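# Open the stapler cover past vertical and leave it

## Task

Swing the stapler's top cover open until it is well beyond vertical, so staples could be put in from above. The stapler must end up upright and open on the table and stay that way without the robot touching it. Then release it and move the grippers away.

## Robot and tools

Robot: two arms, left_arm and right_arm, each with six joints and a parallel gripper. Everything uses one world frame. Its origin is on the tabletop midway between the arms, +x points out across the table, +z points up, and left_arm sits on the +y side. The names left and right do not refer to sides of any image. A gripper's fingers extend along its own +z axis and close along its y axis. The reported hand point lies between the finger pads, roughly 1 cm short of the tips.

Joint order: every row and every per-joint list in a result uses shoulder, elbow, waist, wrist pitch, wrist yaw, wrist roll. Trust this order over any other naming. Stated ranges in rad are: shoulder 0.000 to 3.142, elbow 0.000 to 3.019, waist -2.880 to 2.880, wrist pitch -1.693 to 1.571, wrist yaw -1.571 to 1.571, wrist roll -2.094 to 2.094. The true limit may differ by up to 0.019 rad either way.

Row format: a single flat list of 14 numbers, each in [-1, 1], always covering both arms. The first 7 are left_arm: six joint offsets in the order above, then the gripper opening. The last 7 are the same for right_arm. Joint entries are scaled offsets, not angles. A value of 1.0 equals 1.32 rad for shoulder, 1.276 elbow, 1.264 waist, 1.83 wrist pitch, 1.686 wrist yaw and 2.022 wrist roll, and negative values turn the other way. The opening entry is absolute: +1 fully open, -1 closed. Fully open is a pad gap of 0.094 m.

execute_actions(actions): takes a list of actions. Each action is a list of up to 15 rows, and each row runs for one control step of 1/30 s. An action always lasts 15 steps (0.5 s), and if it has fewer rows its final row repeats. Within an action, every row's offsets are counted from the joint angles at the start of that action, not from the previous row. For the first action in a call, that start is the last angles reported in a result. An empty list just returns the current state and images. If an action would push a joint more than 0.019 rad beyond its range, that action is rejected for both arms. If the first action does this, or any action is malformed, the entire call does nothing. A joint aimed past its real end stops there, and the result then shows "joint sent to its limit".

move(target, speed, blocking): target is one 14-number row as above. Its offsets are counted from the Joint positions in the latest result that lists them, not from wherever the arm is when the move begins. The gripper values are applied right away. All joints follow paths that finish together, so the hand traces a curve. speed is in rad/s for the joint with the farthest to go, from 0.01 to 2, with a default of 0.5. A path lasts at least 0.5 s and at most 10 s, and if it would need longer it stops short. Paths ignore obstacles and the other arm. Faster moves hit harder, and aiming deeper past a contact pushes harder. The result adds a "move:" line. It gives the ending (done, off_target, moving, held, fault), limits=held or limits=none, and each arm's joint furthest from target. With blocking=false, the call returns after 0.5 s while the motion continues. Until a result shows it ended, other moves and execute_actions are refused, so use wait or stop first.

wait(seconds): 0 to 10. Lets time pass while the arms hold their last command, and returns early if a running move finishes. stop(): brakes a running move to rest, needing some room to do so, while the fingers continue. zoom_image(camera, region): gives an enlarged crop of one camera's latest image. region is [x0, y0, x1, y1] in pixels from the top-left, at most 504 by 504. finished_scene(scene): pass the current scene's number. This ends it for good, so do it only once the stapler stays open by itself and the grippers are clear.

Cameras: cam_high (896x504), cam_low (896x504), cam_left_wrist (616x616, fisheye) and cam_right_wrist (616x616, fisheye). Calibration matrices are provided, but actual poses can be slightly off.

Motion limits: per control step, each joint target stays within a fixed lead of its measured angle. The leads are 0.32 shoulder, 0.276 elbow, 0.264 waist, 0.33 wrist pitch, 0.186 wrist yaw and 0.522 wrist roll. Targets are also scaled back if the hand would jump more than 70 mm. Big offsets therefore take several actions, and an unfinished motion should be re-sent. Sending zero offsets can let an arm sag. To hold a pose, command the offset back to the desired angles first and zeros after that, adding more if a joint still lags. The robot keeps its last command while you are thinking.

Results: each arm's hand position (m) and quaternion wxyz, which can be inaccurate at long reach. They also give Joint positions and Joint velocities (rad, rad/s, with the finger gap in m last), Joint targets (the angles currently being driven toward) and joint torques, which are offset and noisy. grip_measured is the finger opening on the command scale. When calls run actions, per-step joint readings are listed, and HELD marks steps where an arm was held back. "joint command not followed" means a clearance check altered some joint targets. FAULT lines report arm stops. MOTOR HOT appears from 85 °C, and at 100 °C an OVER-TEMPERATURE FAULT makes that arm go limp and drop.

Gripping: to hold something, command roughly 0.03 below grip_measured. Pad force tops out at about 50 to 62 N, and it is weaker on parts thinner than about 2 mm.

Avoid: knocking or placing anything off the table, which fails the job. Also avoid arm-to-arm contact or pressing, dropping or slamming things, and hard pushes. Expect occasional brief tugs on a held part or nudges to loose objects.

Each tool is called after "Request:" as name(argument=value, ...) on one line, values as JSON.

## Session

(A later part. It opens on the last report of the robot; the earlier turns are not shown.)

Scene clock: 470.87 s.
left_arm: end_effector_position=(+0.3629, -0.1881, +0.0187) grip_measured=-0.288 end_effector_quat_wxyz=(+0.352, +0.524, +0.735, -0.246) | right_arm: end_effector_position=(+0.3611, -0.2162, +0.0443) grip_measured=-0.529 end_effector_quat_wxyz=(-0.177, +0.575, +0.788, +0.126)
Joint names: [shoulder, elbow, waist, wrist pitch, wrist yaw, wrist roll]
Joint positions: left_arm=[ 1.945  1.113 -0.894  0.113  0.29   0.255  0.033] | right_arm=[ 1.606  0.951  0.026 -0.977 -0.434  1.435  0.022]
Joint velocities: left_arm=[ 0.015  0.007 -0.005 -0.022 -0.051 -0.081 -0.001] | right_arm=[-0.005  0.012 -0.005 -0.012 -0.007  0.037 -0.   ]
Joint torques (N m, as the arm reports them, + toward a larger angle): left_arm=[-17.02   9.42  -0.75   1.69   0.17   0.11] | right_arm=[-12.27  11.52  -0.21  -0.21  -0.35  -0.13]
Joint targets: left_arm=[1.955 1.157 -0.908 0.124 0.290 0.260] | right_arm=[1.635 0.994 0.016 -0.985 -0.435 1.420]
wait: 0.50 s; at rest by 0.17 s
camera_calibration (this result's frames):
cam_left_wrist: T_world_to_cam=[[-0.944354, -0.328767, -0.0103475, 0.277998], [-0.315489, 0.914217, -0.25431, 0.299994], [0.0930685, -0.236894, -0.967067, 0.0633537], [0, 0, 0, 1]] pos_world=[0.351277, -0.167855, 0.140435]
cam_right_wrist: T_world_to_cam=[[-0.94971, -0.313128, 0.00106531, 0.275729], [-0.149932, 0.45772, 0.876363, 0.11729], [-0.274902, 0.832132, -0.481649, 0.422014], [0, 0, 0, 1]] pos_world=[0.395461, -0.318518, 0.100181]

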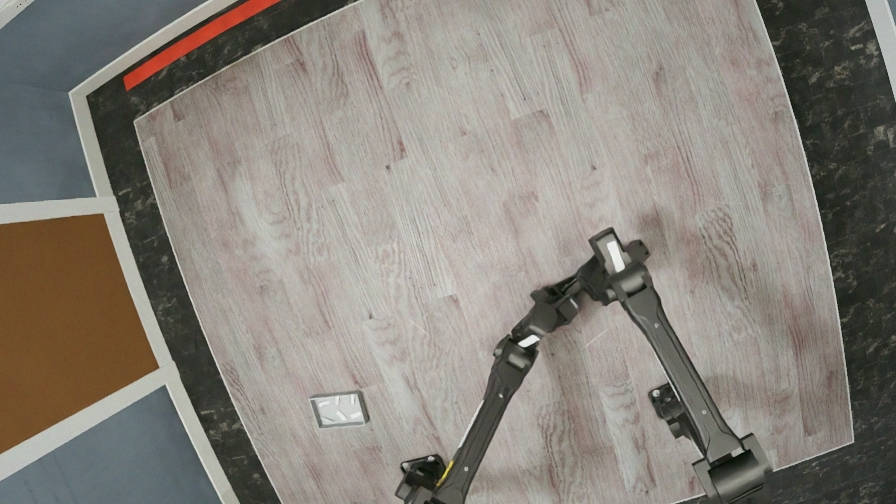

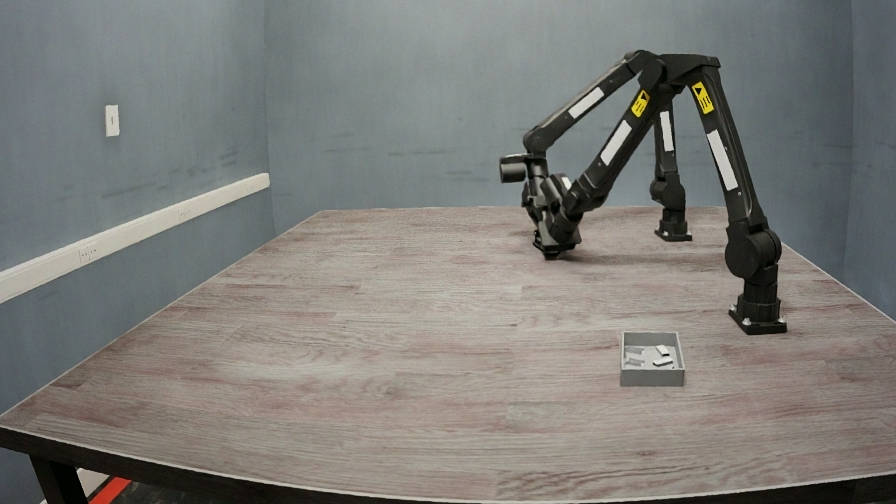

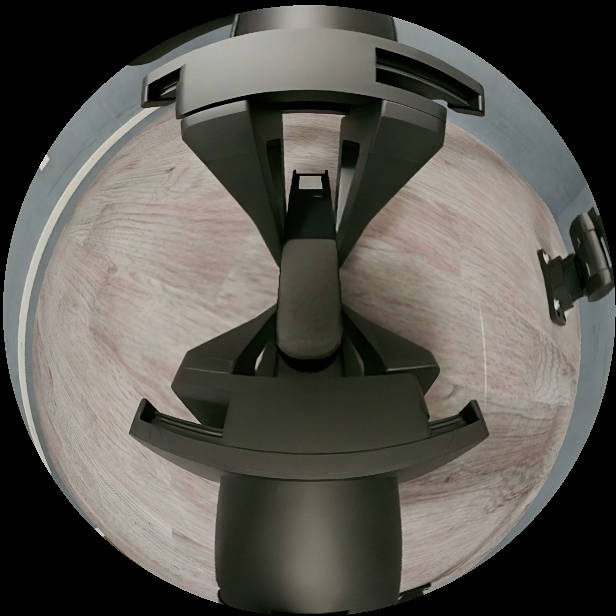

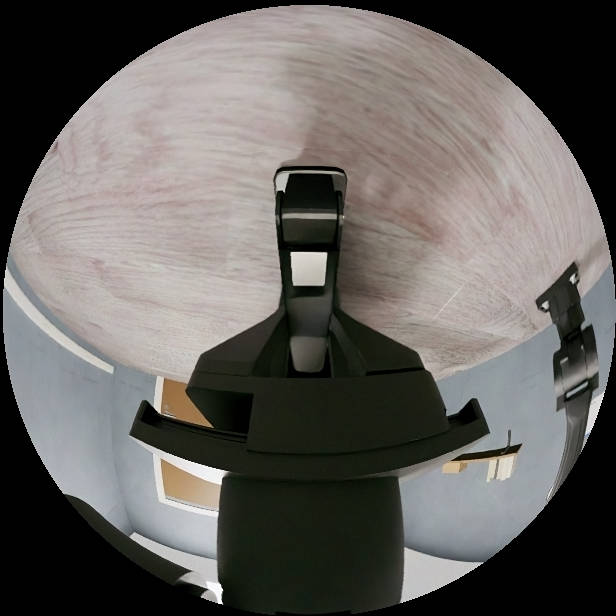

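Request:
execute_actions(actions=[[[0.0076, 0.034, -0.011, 0.006, 0, 0.0025, -0.315, 0.0234, 0.035, -0.0113, -0.0068, -0.0067, -0.0095, -0.555], [0.0076, 0.034, -0.011, 0.006, 0, 0.0025, -0.315, 0.0247, 0.0363, -0.0148, -0.0093, -0.0127, -0.0127, -0.555], [0.0076, 0.034, -0.011, 0.006, 0, 0.0025, -0.315, 0.0261, 0.0376, -0.0182, -0.0117, -0.0188, -0.0158, -0.555], [0.0076, 0.034, -0.011, 0.006, 0, 0.0025, -0.315, 0.0275, 0.0389, -0.0217, -0.0142, -0.0249, -0.0189, -0.555], [0.0076, 0.034, -0.011, 0.006, 0, 0.0025, -0.315, 0.0288, 0.0402, -0.0251, -0.0166, -0.0309, -0.022, -0.555], [0.0076, 0.034, -0.011, 0.006, 0, 0.0025, -0.315, 0.0302, 0.0415, -0.0285, -0.019, -0.037, -0.0252, -0.555], [0.0076, 0.034, -0.011, 0.006, 0, 0.0025, -0.315, 0.0315, 0.0428, -0.032, -0.0215, -0.043, -0.0283, -0.555], [0.0076, 0.034, -0.011, 0.006, 0, 0.0025, -0.315, 0.0329, 0.0441, -0.0354, -0.0239, -0.0491, -0.0314, -0.555]], [[0.0076, 0.034, -0.011, 0.006, 0, 0.0025, -0.315, 0.0234, 0.035, -0.0113, -0.0068, -0.0067, -0.0095, -0.555], [0.0076, 0.034, -0.011, 0.006, 0, 0.0025, -0.315, 0.0247, 0.0363, -0.0148, -0.0093, -0.0127, -0.0127, -0.555], [0.0076, 0.034, -0.011, 0.006, 0, 0.0025, -0.315, 0.0261, 0.0376, -0.0182, -0.0117, -0.0188, -0.0158, -0.555], [0.0076, 0.034, -0.011, 0.006, 0, 0.0025, -0.315, 0.0275, 0.0389, -0.0217, -0.0142, -0.0249, -0.0189, -0.555], [0.0076, 0.034, -0.011, 0.006, 0, 0.0025, -0.315, 0.0288, 0.0402, -0.0251, -0.0166, -0.0309, -0.022, -0.555], [0.0076, 0.034, -0.011, 0.006, 0, 0.0025, -0.315, 0.0302, 0.0415, -0.0285, -0.019, -0.037, -0.0252, -0.555], [0.0076, 0.034, -0.011, 0.006, 0, 0.0025, -0.315, 0.0315, 0.0428, -0.032, -0.0215, -0.043, -0.0283, -0.555], [0.0076, 0.034, -0.011, 0.006, 0, 0.0025, -0.315, 0.0329, 0.0441, -0.0354, -0.0239, -0.0491, -0.0314, -0.555]]])

Scene clock: 486.10 s.
left_arm: end_effector_position=(+0.3629, -0.1881, +0.0187) grip_measured=-0.288 end_effector_quat_wxyz=(+0.352, +0.524, +0.735, -0.246) | right_arm: end_effector_position=(+0.3617, -0.2185, +0.0550) grip_measured=-0.529 end_effector_quat_wxyz=(-0.245, +0.563, +0.770, +0.175)
Joint names: [shoulder, elbow, waist, wrist pitch, wrist yaw, wrist roll]
Joint positions: left_arm=[ 1.945  1.113 -0.894  0.113  0.29   0.255  0.033] | right_arm=[ 1.637  0.975 -0.043 -1.047 -0.598  1.339  0.022]
Joint velocities: left_arm=[-0.005 -0.007 -0.005 -0.017 -0.095  0.051 -0.   ] | right_arm=[ 0.005 -0.002 -0.015  0.007 -0.037 -0.007  0.   ]
Joint torques (N m, as the arm reports them, + toward a larger angle): left_arm=[-17.28   9.49  -0.7    1.7    0.15   0.13] | right_arm=[-12.77  11.48  -0.1   -0.3   -0.5   -0.12]
Joint targets: left_arm=[1.955 1.157 -0.908 0.124 0.290 0.260] | right_arm=[1.664 1.020 -0.053 -1.055 -0.599 1.325]
Step readings (joint positions; steps 1 to 15: 1st action; 16 to 30: 2nd action):
0: left_arm=[1.945 1.113 -0.894 0.113 0.290 0.255] | right_arm=[1.606 0.951 0.026 -0.977 -0.434 1.435]
1: left_arm=[1.945 1.113 -0.894 0.113 0.290 0.255] | right_arm=[1.606 0.951 0.026 -0.977 -0.435 1.435]
2: left_arm=[1.945 1.113 -0.894 0.113 0.290 0.255] | right_arm=[1.607 0.951 0.024 -0.979 -0.440 1.432]
4: left_arm=[1.945 1.113 -0.894 0.113 0.290 0.255] | right_arm=[1.610 0.954 0.016 -0.985 -0.458 1.423]
8: left_arm=[1.945 1.113 -0.894 0.113 0.290 0.255] | right_arm=[1.617 0.960 -0.002 -1.003 -0.501 1.400]
15: left_arm=[1.945 1.113 -0.894 0.113 0.290 0.255] | right_arm=[1.621 0.964 -0.009 -1.011 -0.516 1.388]
16: left_arm=[1.945 1.113 -0.894 0.113 0.290 0.255] | right_arm=[1.621 0.964 -0.009 -1.012 -0.518 1.387]
17: left_arm=[1.945 1.113 -0.894 0.113 0.290 0.255] | right_arm=[1.621 0.964 -0.011 -1.013 -0.522 1.385]
19: left_arm=[1.945 1.113 -0.894 0.113 0.290 0.255] | right_arm=[1.625 0.966 -0.019 -1.020 -0.540 1.377]
23: left_arm=[1.945 1.113 -0.894 0.113 0.290 0.255] | right_arm=[1.633 0.972 -0.037 -1.038 -0.583 1.353]
30: Joint positions above
camera_calibration (this result's frames):
cam_left_wrist: T_world_to_cam=[[-0.944354, -0.328767, -0.0103475, 0.277998], [-0.315489, 0.914217, -0.25431, 0.299994], [0.0930685, -0.236894, -0.967067, 0.0633537], [0, 0, 0, 1]] pos_world=[0.351277, -0.167855, 0.140435]
cam_right_wrist: T_world_to_cam=[[-0.950226, -0.311554, 0.00199973, 0.276017], [-0.09876, 0.307289, 0.946478, 0.053786], [-0.295493, 0.899171, -0.322763, 0.44262], [0, 0, 0, 1]] pos_world=[0.398382, -0.328524, 0.0914022]

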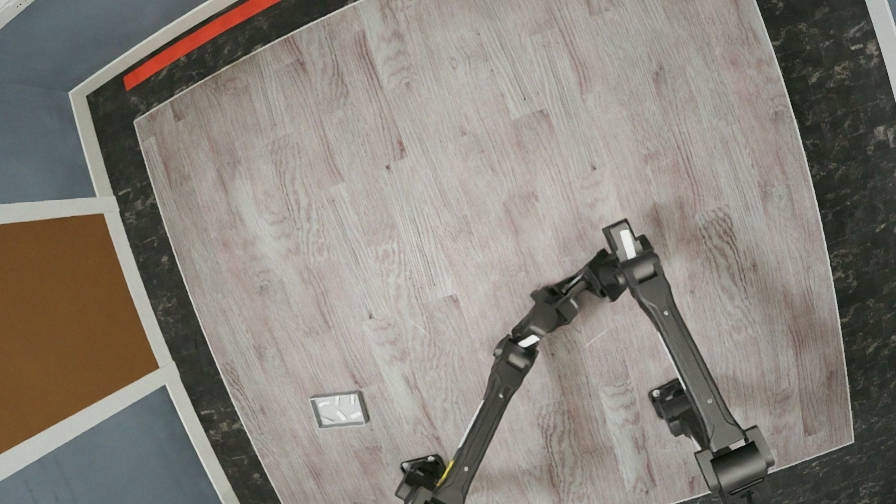

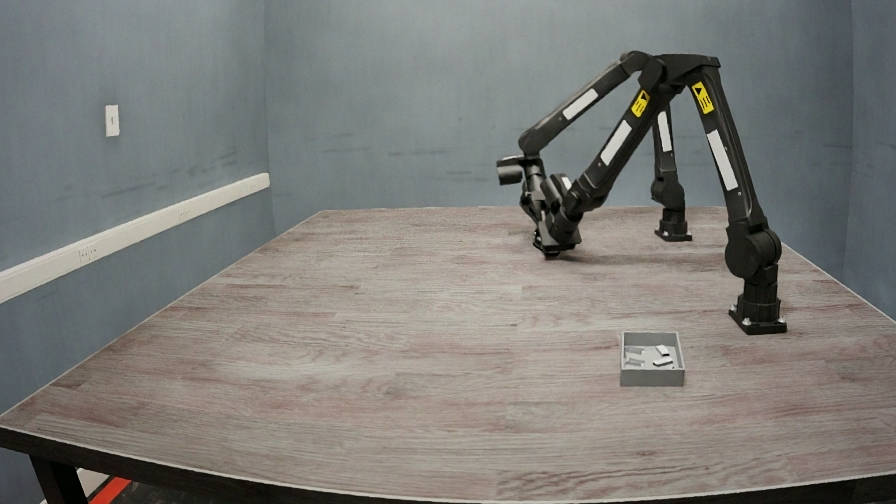

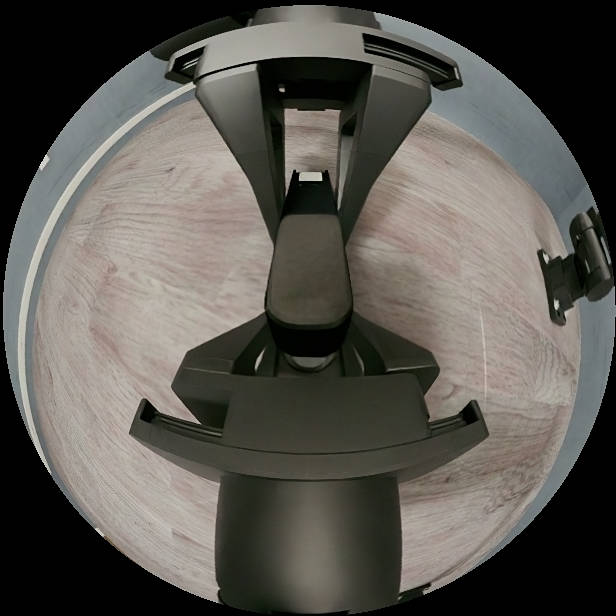

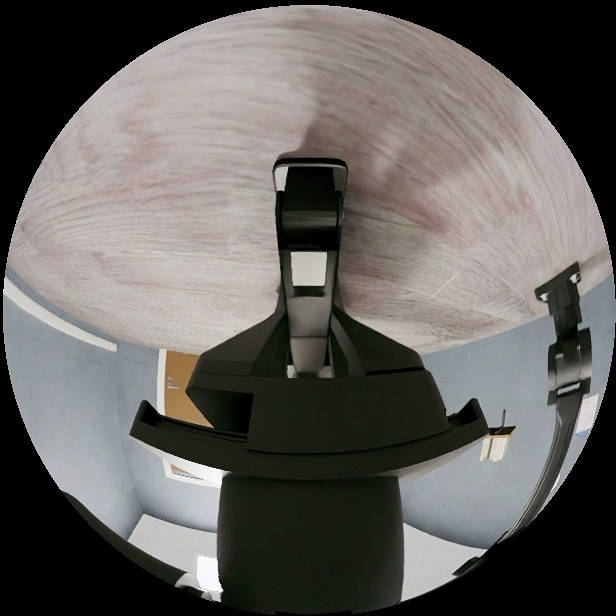

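Request:
zoom_image(camera="cam_left_wrist", region=[200, 150, 420, 400])

Region (200, 150, 420, 400) of cam_left_wrist's 616x616 image, scaled by 2.016, with more detail than that image has; it fills the left 444 columns of this view, and the rest is white.

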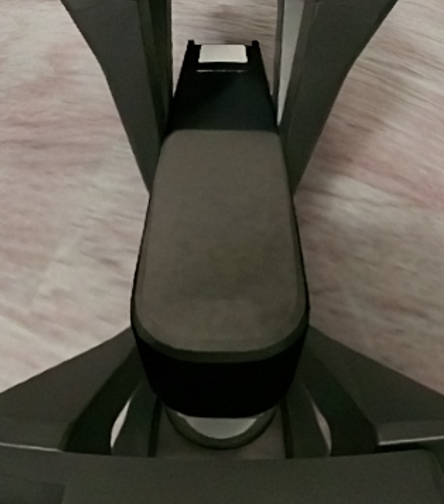

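Request:
execute_actions(actions=[[[0.0076, 0.034, -0.011, 0.006, 0, 0.0025, -0.315, 0.0231, 0.0373, -0.0121, -0.0084, -0.0075, -0.0117, -0.555], [0.0076, 0.034, -0.011, 0.006, 0, 0.0025, -0.315, 0.0256, 0.0393, -0.0163, -0.0124, -0.0144, -0.0165, -0.555], [0.0076, 0.034, -0.011, 0.006, 0, 0.0025, -0.315, 0.0282, 0.0412, -0.0205, -0.0164, -0.0213, -0.0214, -0.555], [0.0076, 0.034, -0.011, 0.006, 0, 0.0025, -0.315, 0.0307, 0.0432, -0.0247, -0.0204, -0.0282, -0.0262, -0.555], [0.0076, 0.034, -0.011, 0.006, 0, 0.0025, -0.315, 0.0333, 0.0452, -0.029, -0.0245, -0.0351, -0.031, -0.555], [0.0076, 0.034, -0.011, 0.006, 0, 0.0025, -0.315, 0.0359, 0.0472, -0.0332, -0.0285, -0.042, -0.0358, -0.555], [0.0076, 0.034, -0.011, 0.006, 0, 0.0025, -0.315, 0.0384, 0.0492, -0.0374, -0.0325, -0.0489, -0.0406, -0.555], [0.0076, 0.034, -0.011, 0.006, 0, 0.0025, -0.315, 0.041, 0.0511, -0.0416, -0.0365, -0.0558, -0.0455, -0.555], [0.0076, 0.034, -0.011, 0.006, 0, 0.0025, -0.315, 0.0435, 0.0531, -0.0458, -0.0405, -0.0627, -0.0503, -0.555], [0.0076, 0.034, -0.011, 0.006, 0, 0.0025, -0.315, 0.0461, 0.0551, -0.05, -0.0445, -0.0696, -0.0551, -0.555]], [[0.0076, 0.034, -0.011, 0.006, 0, 0.0025, -0.315, 0.0243, 0.0377, -0.0118, -0.0096, -0.007, -0.0125, -0.555], [0.0076, 0.034, -0.011, 0.006, 0, 0.0025, -0.315, 0.0281, 0.0402, -0.0156, -0.0147, -0.0134, -0.0181, -0.555], [0.0076, 0.034, -0.011, 0.006, 0, 0.0025, -0.315, 0.0319, 0.0426, -0.0195, -0.0199, -0.0198, -0.0237, -0.555], [0.0076, 0.034, -0.011, 0.006, 0, 0.0025, -0.315, 0.0357, 0.045, -0.0233, -0.0251, -0.0262, -0.0293, -0.555], [0.0076, 0.034, -0.011, 0.006, 0, 0.0025, -0.315, 0.0395, 0.0475, -0.0272, -0.0303, -0.0327, -0.0349, -0.555], [0.0076, 0.034, -0.011, 0.006, 0, 0.0025, -0.315, 0.0433, 0.0499, -0.031, -0.0354, -0.0391, -0.0404, -0.555], [0.0076, 0.034, -0.011, 0.006, 0, 0.0025, -0.315, 0.0471, 0.0523, -0.0349, -0.0406, -0.0455, -0.046, -0.555], [0.0076, 0.034, -0.011, 0.006, 0, 0.0025, -0.315, 0.0509, 0.0547, -0.0387, -0.0458, -0.0519, -0.0516, -0.555], [0.0076, 0.034, -0.011, 0.006, 0, 0.0025, -0.315, 0.0547, 0.0572, -0.0426, -0.0509, -0.0583, -0.0572, -0.555], [0.0076, 0.034, -0.011, 0.006, 0, 0.0025, -0.315, 0.0585, 0.0596, -0.0464, -0.0561, -0.0647, -0.0628, -0.555]]])

Scene clock: 522.97 s.
left_arm: end_effector_position=(+0.3625, -0.1884, +0.0187) grip_measured=-0.288 end_effector_quat_wxyz=(+0.352, +0.524, +0.735, -0.246) | right_arm: end_effector_position=(+0.3639, -0.2255, +0.0705) grip_measured=-0.529 end_effector_quat_wxyz=(-0.346, +0.536, +0.730, +0.246)
Joint names: [shoulder, elbow, waist, wrist pitch, wrist yaw, wrist roll]
Joint positions: left_arm=[ 1.945  1.113 -0.895  0.113  0.29   0.255  0.033] | right_arm=[ 1.724  1.03  -0.139 -1.215 -0.825  1.14   0.022]
Joint velocities: left_arm=[-0.015 -0.002 -0.005  0.002 -0.051 -0.007  0.   ] | right_arm=[ 0.005 -0.002  0.005  0.022  0.022 -0.037 -0.001]
Joint torques (N m, as the arm reports them, + toward a larger angle): left_arm=[-17.04   9.44  -0.59   1.7    0.16   0.13] | right_arm=[-13.73  10.9    0.05  -0.57  -0.58  -0.11]
Joint targets: left_arm=[1.955 1.157 -0.909 0.124 0.290 0.260] | right_arm=[1.751 1.076 -0.152 -1.222 -0.825 1.121]
Step readings (joint positions; steps 1 to 15: 1st action; 16 to 30: 2nd action):
0: left_arm=[1.945 1.113 -0.894 0.113 0.290 0.255] | right_arm=[1.637 0.975 -0.043 -1.047 -0.598 1.339]
1: left_arm=[1.945 1.113 -0.894 0.113 0.290 0.255] | right_arm=[1.637 0.975 -0.044 -1.048 -0.600 1.338]
2: left_arm=[1.945 1.113 -0.894 0.113 0.290 0.255] | right_arm=[1.639 0.977 -0.046 -1.051 -0.605 1.335]
4: left_arm=[1.945 1.113 -0.894 0.113 0.290 0.255] | right_arm=[1.643 0.980 -0.054 -1.062 -0.626 1.322]
8: left_arm=[1.945 1.113 -0.894 0.113 0.290 0.255] | right_arm=[1.660 0.990 -0.076 -1.090 -0.676 1.288]
15: left_arm=[1.945 1.113 -0.895 0.113 0.290 0.255] | right_arm=[1.674 0.999 -0.094 -1.120 -0.716 1.248]
16: left_arm=[1.945 1.113 -0.895 0.113 0.290 0.255] | right_arm=[1.674 1.000 -0.094 -1.121 -0.718 1.246]
17: left_arm=[1.945 1.113 -0.895 0.113 0.290 0.255] | right_arm=[1.676 1.001 -0.095 -1.125 -0.723 1.243]
19: left_arm=[1.945 1.113 -0.895 0.113 0.290 0.255] | right_arm=[1.683 1.006 -0.103 -1.140 -0.741 1.230]
23: left_arm=[1.945 1.113 -0.895 0.113 0.290 0.255] | right_arm=[1.705 1.018 -0.123 -1.177 -0.788 1.188]
30: Joint positions above
camera_calibration (this result's frames):
cam_left_wrist: T_world_to_cam=[[-0.944605, -0.328047, -0.0103475, 0.277743], [-0.314791, 0.914458, -0.25431, 0.299936], [0.0928878, -0.236965, -0.967067, 0.0633716], [0, 0, 0, 1]] pos_world=[0.350888, -0.168149, 0.140435]
cam_right_wrist: T_world_to_cam=[[-0.950507, -0.310655, 0.00550689, 0.276], [-0.0146965, 0.0626564, 0.997927, -0.0478569], [-0.310356, 0.948455, -0.0641208, 0.452907], [0, 0, 0, 1]] pos_world=[0.402199, -0.340822, 0.0752785]

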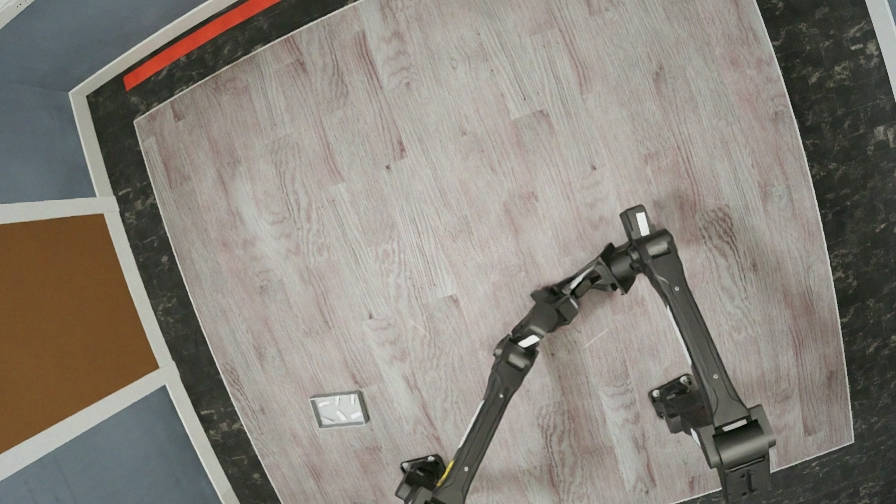

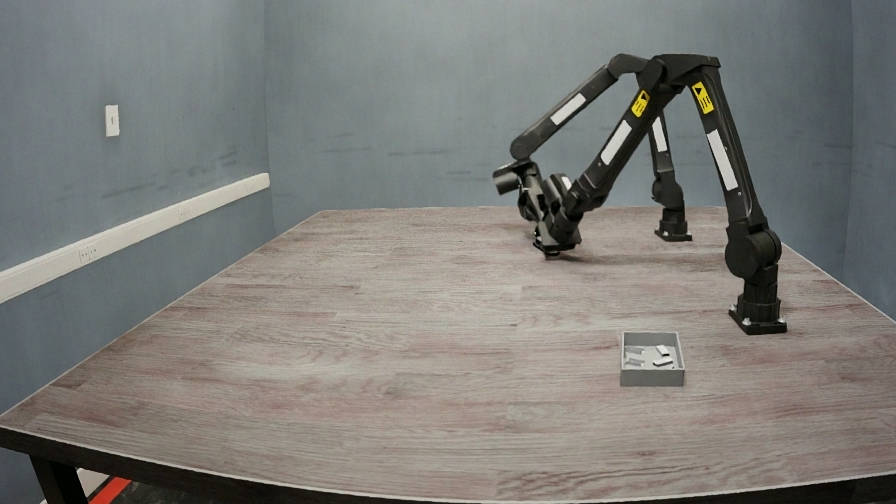

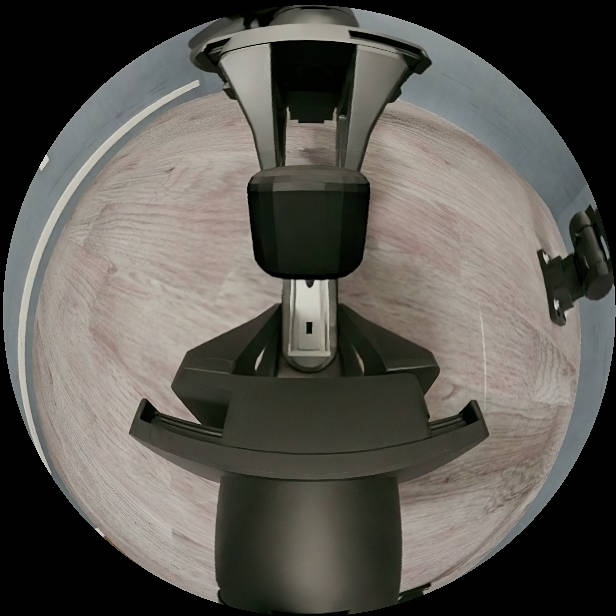

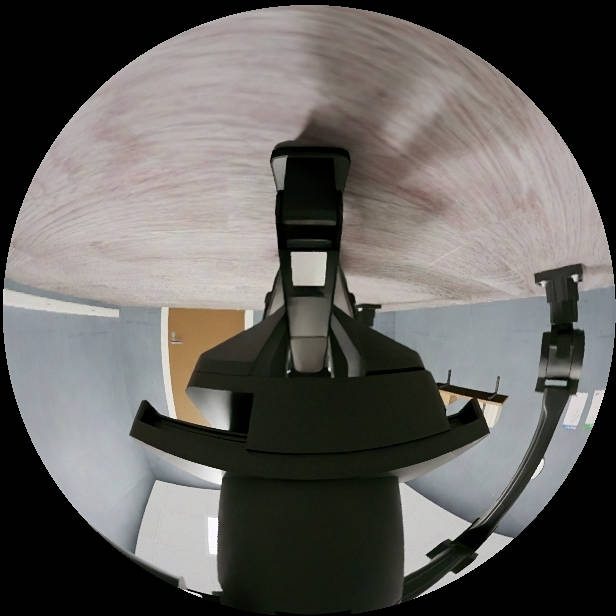

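Request:
execute_actions(actions=[[[0.0076, 0.034, -0.01, 0.006, 0, 0.0025, -0.315, 0.0265, 0.0395, -0.013, -0.0125, -0.0079, -0.0164, -0.555], [0.0076, 0.034, -0.01, 0.006, 0, 0.0025, -0.315, 0.0324, 0.0429, -0.0173, -0.021, -0.0155, -0.0258, -0.555], [0.0076, 0.034, -0.01, 0.006, 0, 0.0025, -0.315, 0.0384, 0.0464, -0.0215, -0.0295, -0.0232, -0.0353, -0.555], [0.0076, 0.034, -0.01, 0.006, 0, 0.0025, -0.315, 0.0443, 0.0498, -0.0258, -0.038, -0.0308, -0.0447, -0.555], [0.0076, 0.034, -0.01, 0.006, 0, 0.0025, -0.315, 0.0503, 0.0533, -0.0301, -0.0465, -0.0384, -0.0541, -0.555], [0.0076, 0.034, -0.01, 0.006, 0, 0.0025, -0.315, 0.0563, 0.0568, -0.0344, -0.0549, -0.046, -0.0635, -0.555], [0.0076, 0.034, -0.01, 0.006, 0, 0.0025, -0.315, 0.0622, 0.0602, -0.0387, -0.0634, -0.0536, -0.0729, -0.555], [0.0076, 0.034, -0.01, 0.006, 0, 0.0025, -0.315, 0.0682, 0.0637, -0.0429, -0.0719, -0.0613, -0.0824, -0.555], [0.0076, 0.034, -0.01, 0.006, 0, 0.0025, -0.315, 0.0741, 0.0671, -0.0472, -0.0804, -0.0689, -0.0918, -0.555], [0.0076, 0.034, -0.01, 0.006, 0, 0.0025, -0.315, 0.0801, 0.0706, -0.0515, -0.0889, -0.0765, -0.1012, -0.555]], [[0.0076, 0.034, -0.01, 0.006, 0, 0.0025, -0.315, 0.0269, 0.0396, -0.0117, -0.0137, -0.0052, -0.0168, -0.555], [0.0076, 0.034, -0.01, 0.006, 0, 0.0025, -0.315, 0.0332, 0.0431, -0.0146, -0.0233, -0.0102, -0.0266, -0.555], [0.0076, 0.034, -0.01, 0.006, 0, 0.0025, -0.315, 0.0396, 0.0467, -0.0176, -0.033, -0.0151, -0.0363, -0.555], [0.0076, 0.034, -0.01, 0.006, 0, 0.0025, -0.315, 0.046, 0.0502, -0.0206, -0.0427, -0.02, -0.0461, -0.555], [0.0076, 0.034, -0.01, 0.006, 0, 0.0025, -0.315, 0.0524, 0.0538, -0.0236, -0.0524, -0.025, -0.0559, -0.555], [0.0076, 0.034, -0.01, 0.006, 0, 0.0025, -0.315, 0.0587, 0.0573, -0.0265, -0.062, -0.0299, -0.0657, -0.555], [0.0076, 0.034, -0.01, 0.006, 0, 0.0025, -0.315, 0.0651, 0.0609, -0.0295, -0.0717, -0.0348, -0.0755, -0.555], [0.0076, 0.034, -0.01, 0.006, 0, 0.0025, -0.315, 0.0715, 0.0644, -0.0325, -0.0814, -0.0397, -0.0852, -0.555], [0.0076, 0.034, -0.01, 0.006, 0, 0.0025, -0.315, 0.0778, 0.068, -0.0354, -0.091, -0.0447, -0.095, -0.555], [0.0076, 0.034, -0.01, 0.006, 0, 0.0025, -0.315, 0.0842, 0.0715, -0.0384, -0.1007, -0.0496, -0.1048, -0.555]]])

Scene clock: 616.67 s.
left_arm: end_effector_position=(+0.3624, -0.1885, +0.0188) grip_measured=-0.288 end_effector_quat_wxyz=(+0.352, +0.524, +0.735, -0.246) | right_arm: end_effector_position=(+0.3682, -0.2376, +0.0857) grip_measured=-0.529 end_effector_quat_wxyz=(-0.454, +0.493, +0.669, +0.321)
Joint names: [shoulder, elbow, waist, wrist pitch, wrist yaw, wrist roll]
Joint positions: left_arm=[ 1.945  1.113 -0.895  0.113  0.29   0.255  0.033] | right_arm=[ 1.885  1.122 -0.227 -1.547 -1.029  0.773  0.022]
Joint velocities: left_arm=[ 0.005 -0.002 -0.005 -0.002 -0.007 -0.007  0.001] | right_arm=[ 0.005 -0.007 -0.015 -0.017 -0.037 -0.11  -0.   ]
Joint torques (N m, as the arm reports them, + toward a larger angle): left_arm=[-17.11   9.49  -0.27   1.71   0.17   0.13] | right_arm=[-15.14   9.99  -0.18  -1.25  -0.78  -0.09]
Joint targets: left_arm=[1.955 1.157 -0.908 0.124 0.290 0.260] | right_arm=[1.914 1.166 -0.241 -1.556 -1.034 0.749]
Step readings (joint positions; steps 1 to 15: 1st action; 16 to 30: 2nd action):
0: left_arm=[1.945 1.113 -0.895 0.113 0.290 0.255] | right_arm=[1.724 1.030 -0.140 -1.215 -0.825 1.138]
1: left_arm=[1.945 1.113 -0.895 0.113 0.290 0.255] | right_arm=[1.724 1.031 -0.140 -1.217 -0.828 1.136]
2: left_arm=[1.945 1.113 -0.895 0.113 0.290 0.255] | right_arm=[1.727 1.033 -0.142 -1.224 -0.833 1.130]
4: left_arm=[1.945 1.113 -0.895 0.113 0.290 0.255] | right_arm=[1.737 1.041 -0.150 -1.248 -0.854 1.109]
8: left_arm=[1.945 1.113 -0.895 0.113 0.290 0.255] | right_arm=[1.772 1.057 -0.173 -1.307 -0.908 1.043]
15: left_arm=[1.945 1.113 -0.895 0.113 0.290 0.255] | right_arm=[1.803 1.075 -0.192 -1.371 -0.951 0.961]
16: left_arm=[1.945 1.113 -0.895 0.113 0.290 0.255] | right_arm=[1.803 1.075 -0.192 -1.374 -0.951 0.958]
17: left_arm=[1.945 1.113 -0.895 0.113 0.290 0.255] | right_arm=[1.806 1.078 -0.193 -1.382 -0.954 0.952]
19: left_arm=[1.945 1.113 -0.895 0.113 0.290 0.255] | right_arm=[1.816 1.086 -0.198 -1.408 -0.966 0.931]
23: left_arm=[1.945 1.113 -0.895 0.113 0.290 0.255] | right_arm=[1.853 1.104 -0.213 -1.474 -1.001 0.862]
30: Joint positions above
camera_calibration (this result's frames):
cam_left_wrist: T_world_to_cam=[[-0.944701, -0.327777, -0.0101147, 0.277761], [-0.314577, 0.914506, -0.254401, 0.299883], [0.0926369, -0.237151, -0.967046, 0.0634368], [0, 0, 0, 1]] pos_world=[0.35086, -0.168157, 0.140446]
cam_right_wrist: T_world_to_cam=[[-0.950276, -0.311225, 0.010668, 0.275554], [0.0835957, -0.221947, 0.971469, -0.163794], [-0.299978, 0.924056, 0.236928, 0.431234], [0, 0, 0, 1]] pos_world=[0.404905, -0.349078, 0.0540102]

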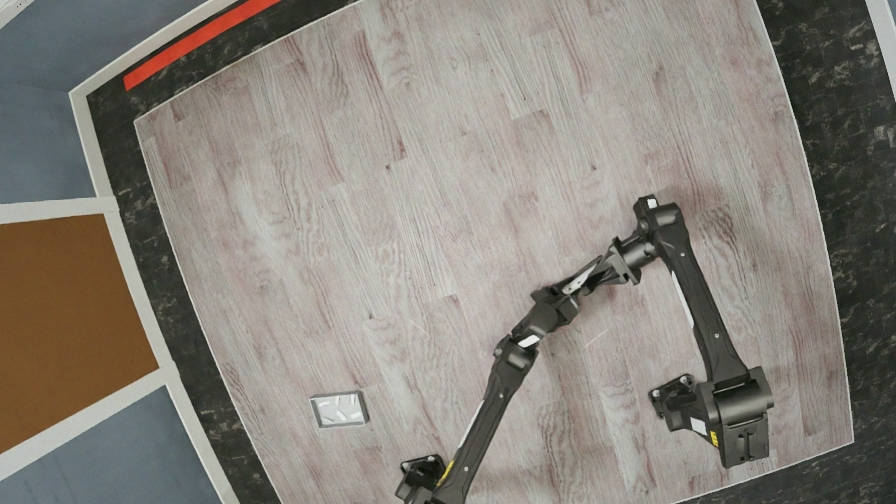

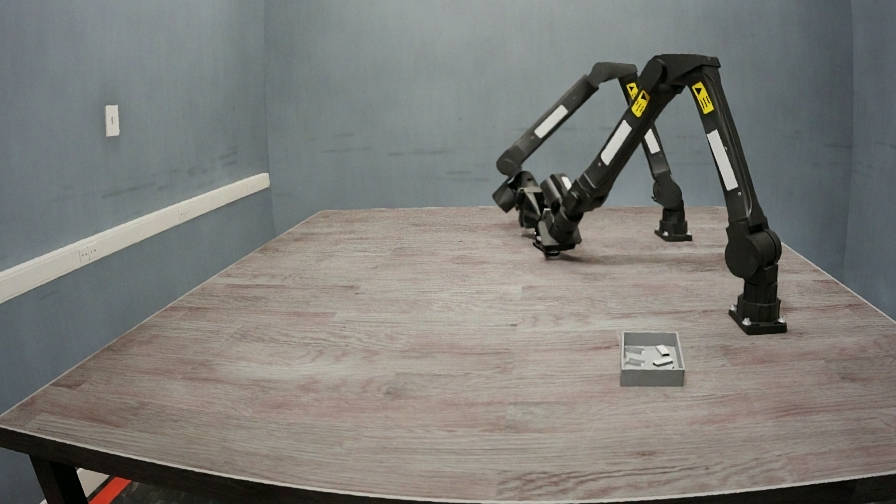

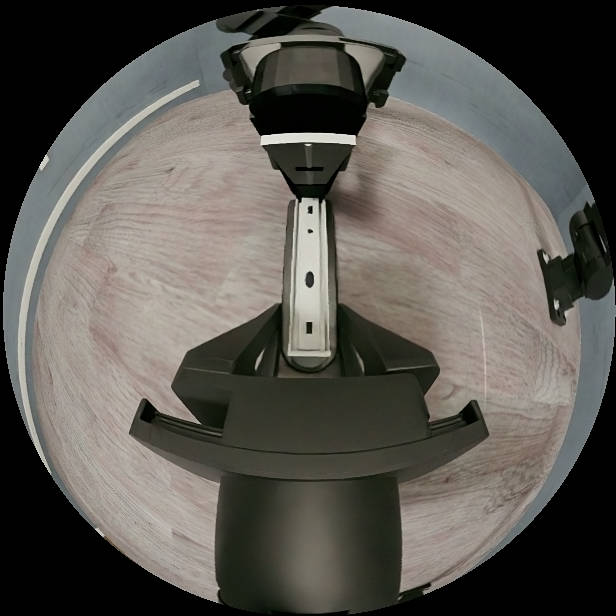

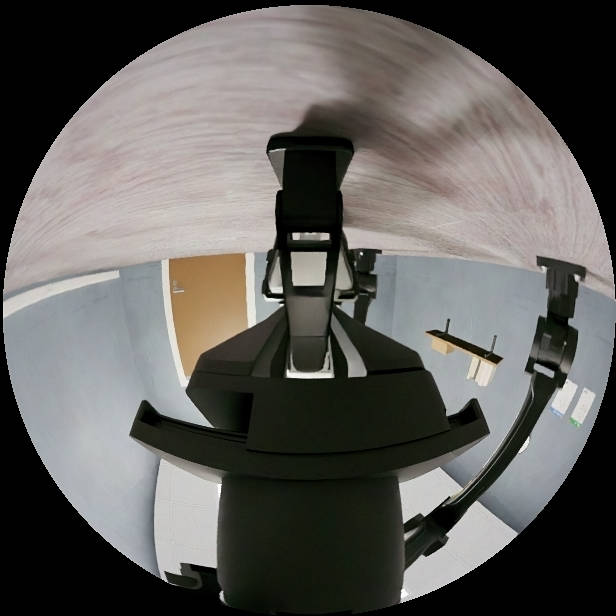

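Request:
execute_actions(actions=[[[0.0076, 0.034, -0.01, 0.006, 0, 0.0025, 0.0, 0.022, 0.0345, -0.0087, -0.0049, -0.0024, -0.0089, -0.555]]])

Scene clock: 632.63 s.
left_arm: end_effector_position=(+0.3620, -0.1888, +0.0188) grip_measured=-0.002 end_effector_quat_wxyz=(+0.352, +0.525, +0.735, -0.246) | right_arm: end_effector_position=(+0.3697, -0.2377, +0.0859) grip_measured=-0.529 end_effector_quat_wxyz=(-0.453, +0.490, +0.671, +0.323)
Joint names: [shoulder, elbow, waist, wrist pitch, wrist yaw, wrist roll]
Joint positions: left_arm=[ 1.945  1.113 -0.896  0.113  0.29   0.255  0.047] | right_arm=[ 1.886  1.126 -0.227 -1.548 -1.029  0.767  0.022]
Joint velocities: left_arm=[ 0.005 -0.017 -0.005  0.002  0.022  0.051  0.   ] | right_arm=[ 0.005  0.012 -0.024  0.002 -0.007 -0.037  0.001]
Joint torques (N m, as the arm reports them, + toward a larger angle): left_arm=[-16.96   9.47  -0.42   1.75   0.18   0.12] | right_arm=[-15.42   9.5   -0.24  -1.17  -0.71  -0.09]
Joint targets: left_arm=[1.955 1.157 -0.908 0.124 0.290 0.260] | right_arm=[1.913 1.166 -0.238 -1.556 -1.033 0.755]
Step readings (joint positions):
0: left_arm=[1.945 1.113 -0.895 0.113 0.290 0.255] | right_arm=[1.885 1.122 -0.227 -1.548 -1.029 0.769]
1: left_arm=[1.945 1.113 -0.895 0.113 0.290 0.255] | right_arm=[1.885 1.122 -0.227 -1.548 -1.029 0.769]
2: left_arm=[1.945 1.113 -0.895 0.113 0.290 0.255] | right_arm=[1.885 1.122 -0.227 -1.548 -1.029 0.768]
4: left_arm=[1.945 1.113 -0.896 0.113 0.290 0.255] | right_arm=[1.886 1.124 -0.227 -1.548 -1.029 0.768]
8: left_arm=[1.945 1.113 -0.896 0.113 0.290 0.255] | right_arm=[1.886 1.126 -0.227 -1.548 -1.029 0.767]
15: Joint positions above
camera_calibration (this result's frames):
cam_left_wrist: T_world_to_cam=[[-0.944951, -0.327056, -0.0101147, 0.277506], [-0.313879, 0.914746, -0.254401, 0.299825], [0.0924559, -0.237222, -0.967046, 0.0634546], [0, 0, 0, 1]] pos_world=[0.350471, -0.168451, 0.140446]
cam_right_wrist: T_world_to_cam=[[-0.949509, -0.313726, 0.00290564, 0.276764], [0.076846, -0.22358, 0.971652, -0.16207], [-0.304183, 0.922815, 0.2364, 0.433038], [0, 0, 0, 1]] pos_world=[0.406967, -0.349022, 0.0543019]

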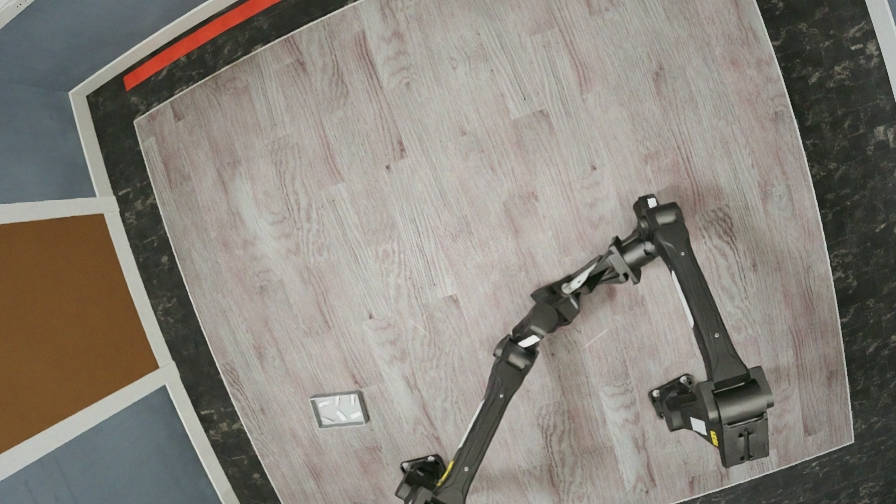

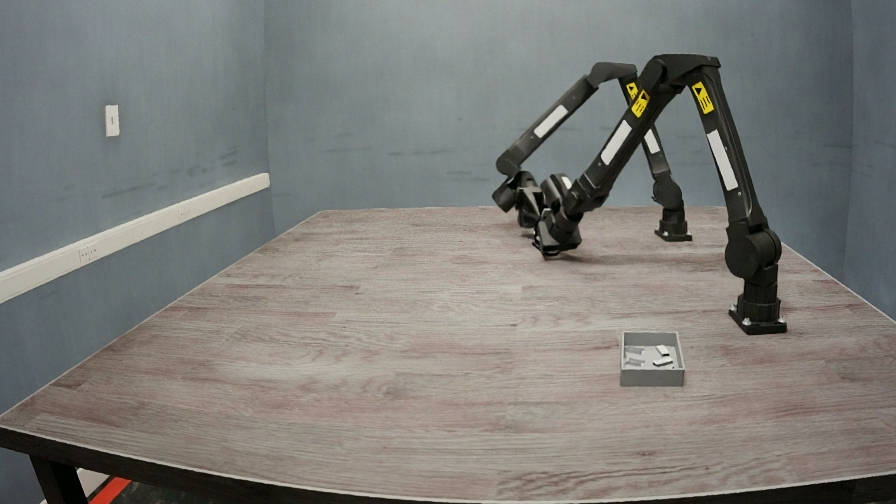

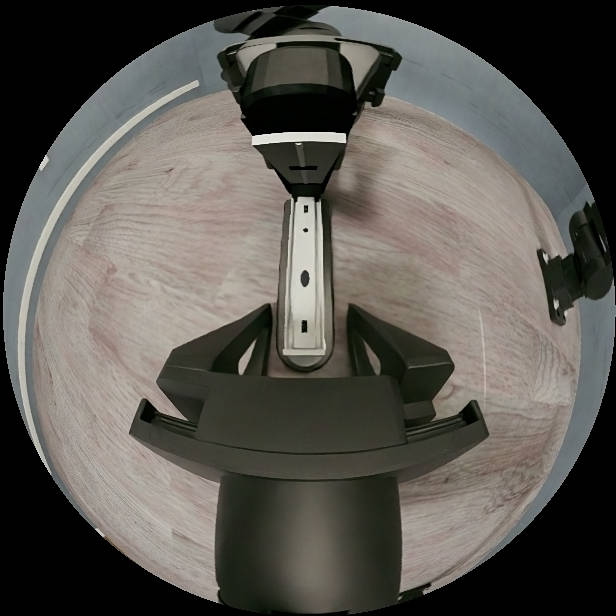

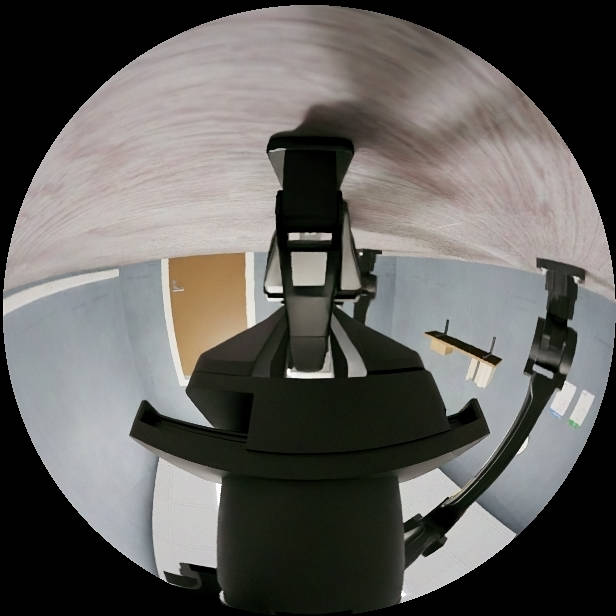

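Request:
move(target=[-0.1155, 0.0695, 0.0111, -0.1027, 0, 0.0025, 0.0, 0.0205, 0.0313, -0.0079, -0.0044, -0.0018, -0.005, -0.555], speed=0.2)

Scene clock: 640.37 s.
left_arm: end_effector_position=(+0.3598, -0.1847, +0.0891) grip_measured=-0.002 end_effector_quat_wxyz=(+0.349, +0.525, +0.737, -0.245) | right_arm: end_effector_position=(+0.3697, -0.2377, +0.0859) grip_measured=-0.529 end_effector_quat_wxyz=(-0.453, +0.490, +0.671, +0.323)
Joint names: [shoulder, elbow, waist, wrist pitch, wrist yaw, wrist roll]
Joint positions: left_arm=[ 1.807  1.143 -0.894 -0.063  0.29   0.255  0.047] | right_arm=[ 1.886  1.126 -0.227 -1.548 -1.028  0.767  0.022]
Joint velocities: left_arm=[-0.005 -0.002  0.005 -0.002  0.066 -0.037  0.001] | right_arm=[ 0.005 -0.002 -0.015 -0.002 -0.051 -0.066 -0.   ]
Joint torques (N m, as the arm reports them, + toward a larger angle): left_arm=[-18.61  11.45   1.74   1.     0.16   0.14] | right_arm=[-15.43   9.52  -0.2   -1.16  -0.69  -0.07]
Joint targets: left_arm=[1.792 1.202 -0.882 -0.075 0.290 0.260] | right_arm=[1.914 1.166 -0.237 -1.557 -1.032 0.757]
move: off_target (left_arm, right_arm); limits=none; left_arm: farthest joint: the elbow, 0.058 radians from its target (0.088 radians at the start); right_arm: farthest joint: the elbow, 0.040 radians from its target (0.040 radians at the start)
camera_calibration (this result's frames):
cam_left_wrist: T_world_to_cam=[[-0.944494, -0.328448, -0.00725203, 0.276766], [-0.316536, 0.915706, -0.247562, 0.313817], [0.0879519, -0.231525, -0.968845, 0.135494], [0, 0, 0, 1]] pos_world=[0.348821, -0.165091, 0.210969]
cam_right_wrist: T_world_to_cam=[[-0.949429, -0.313969, 0.00301153, 0.276619], [0.0769213, -0.223286, 0.971713, -0.161997], [-0.304415, 0.922804, 0.236145, 0.433169], [0, 0, 0, 1]] pos_world=[0.406955, -0.349052, 0.054291]

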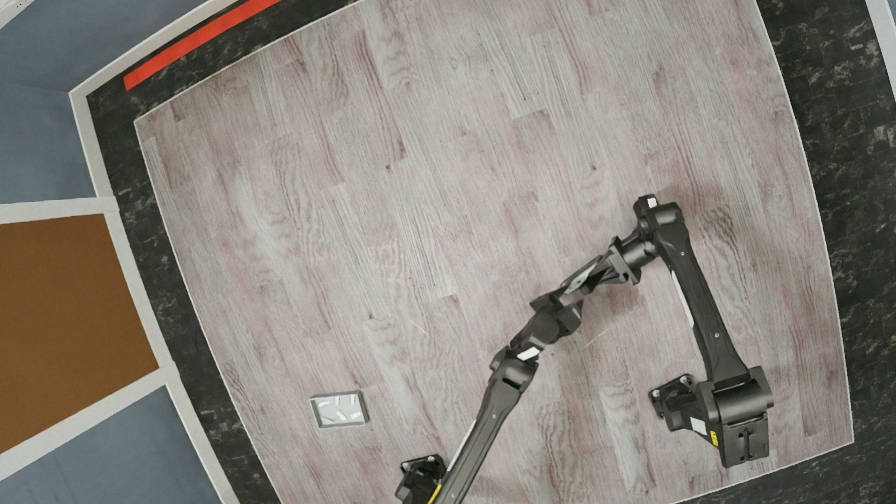

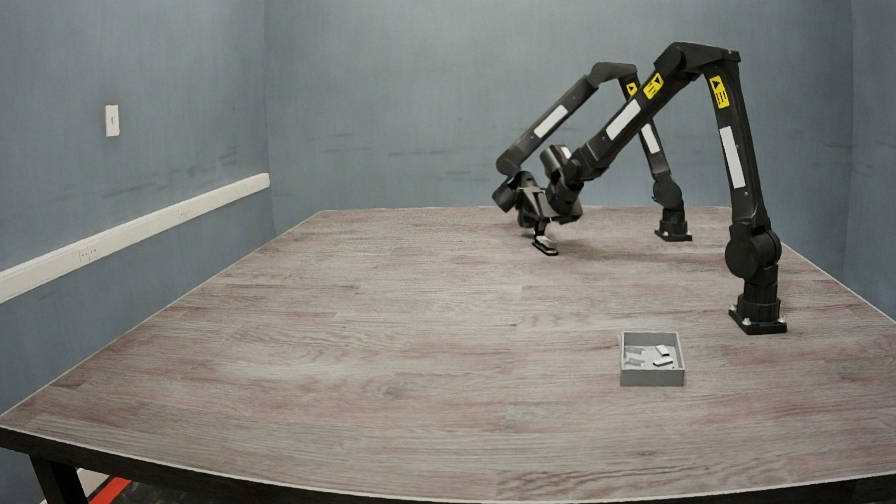

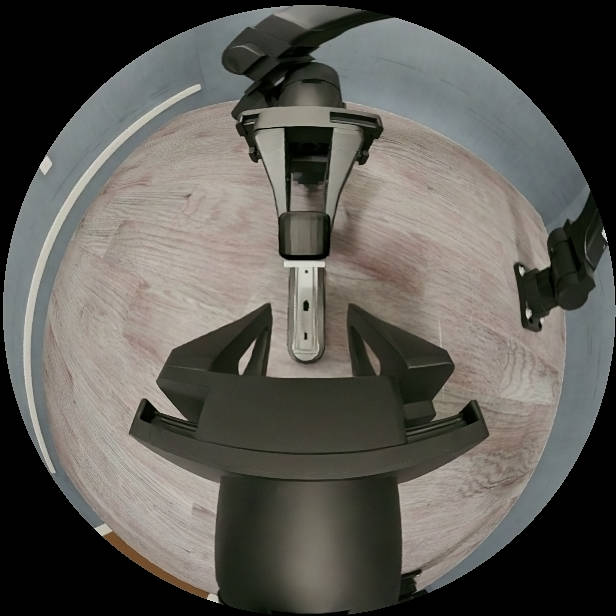

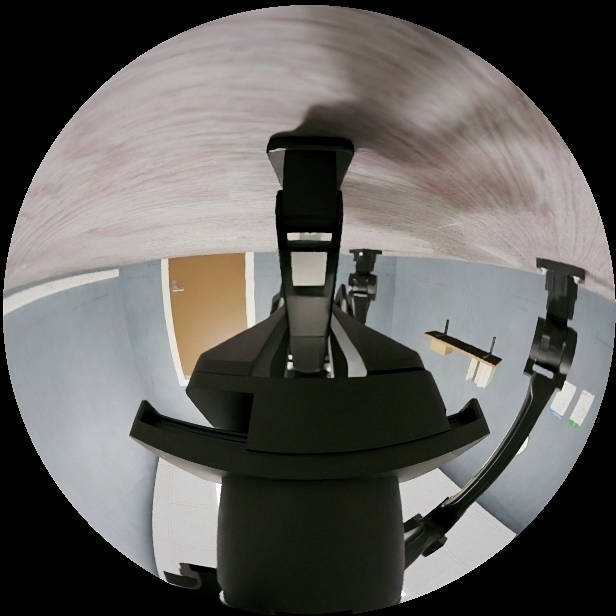

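Request:
zoom_image(camera="cam_left_wrist", region=[230, 180, 390, 380])

Request:
zoom_image(camera="cam_low", region=[470, 130, 630, 270])

Region (230, 180, 390, 380) of cam_left_wrist's 616x616 image, scaled by 2.520, with more detail than that image has; it fills the left 403 columns of this view, and the rest is white.

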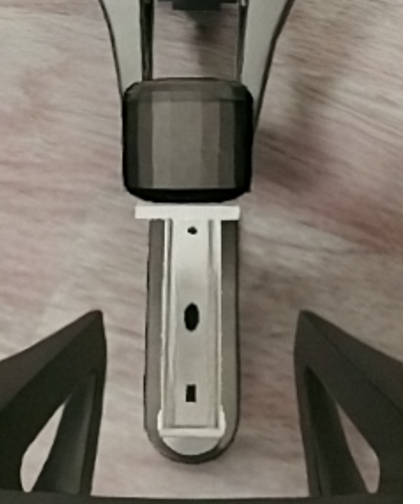

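Region (470, 130, 630, 270) of cam_low's 896x504 image, scaled by 3.150, with more detail than that image has; it fills the top 441 rows of this view, and the rest is white.

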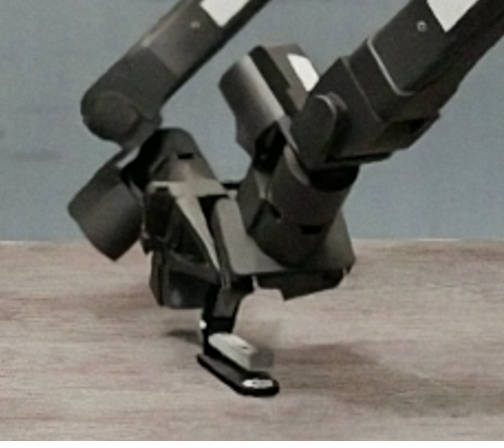

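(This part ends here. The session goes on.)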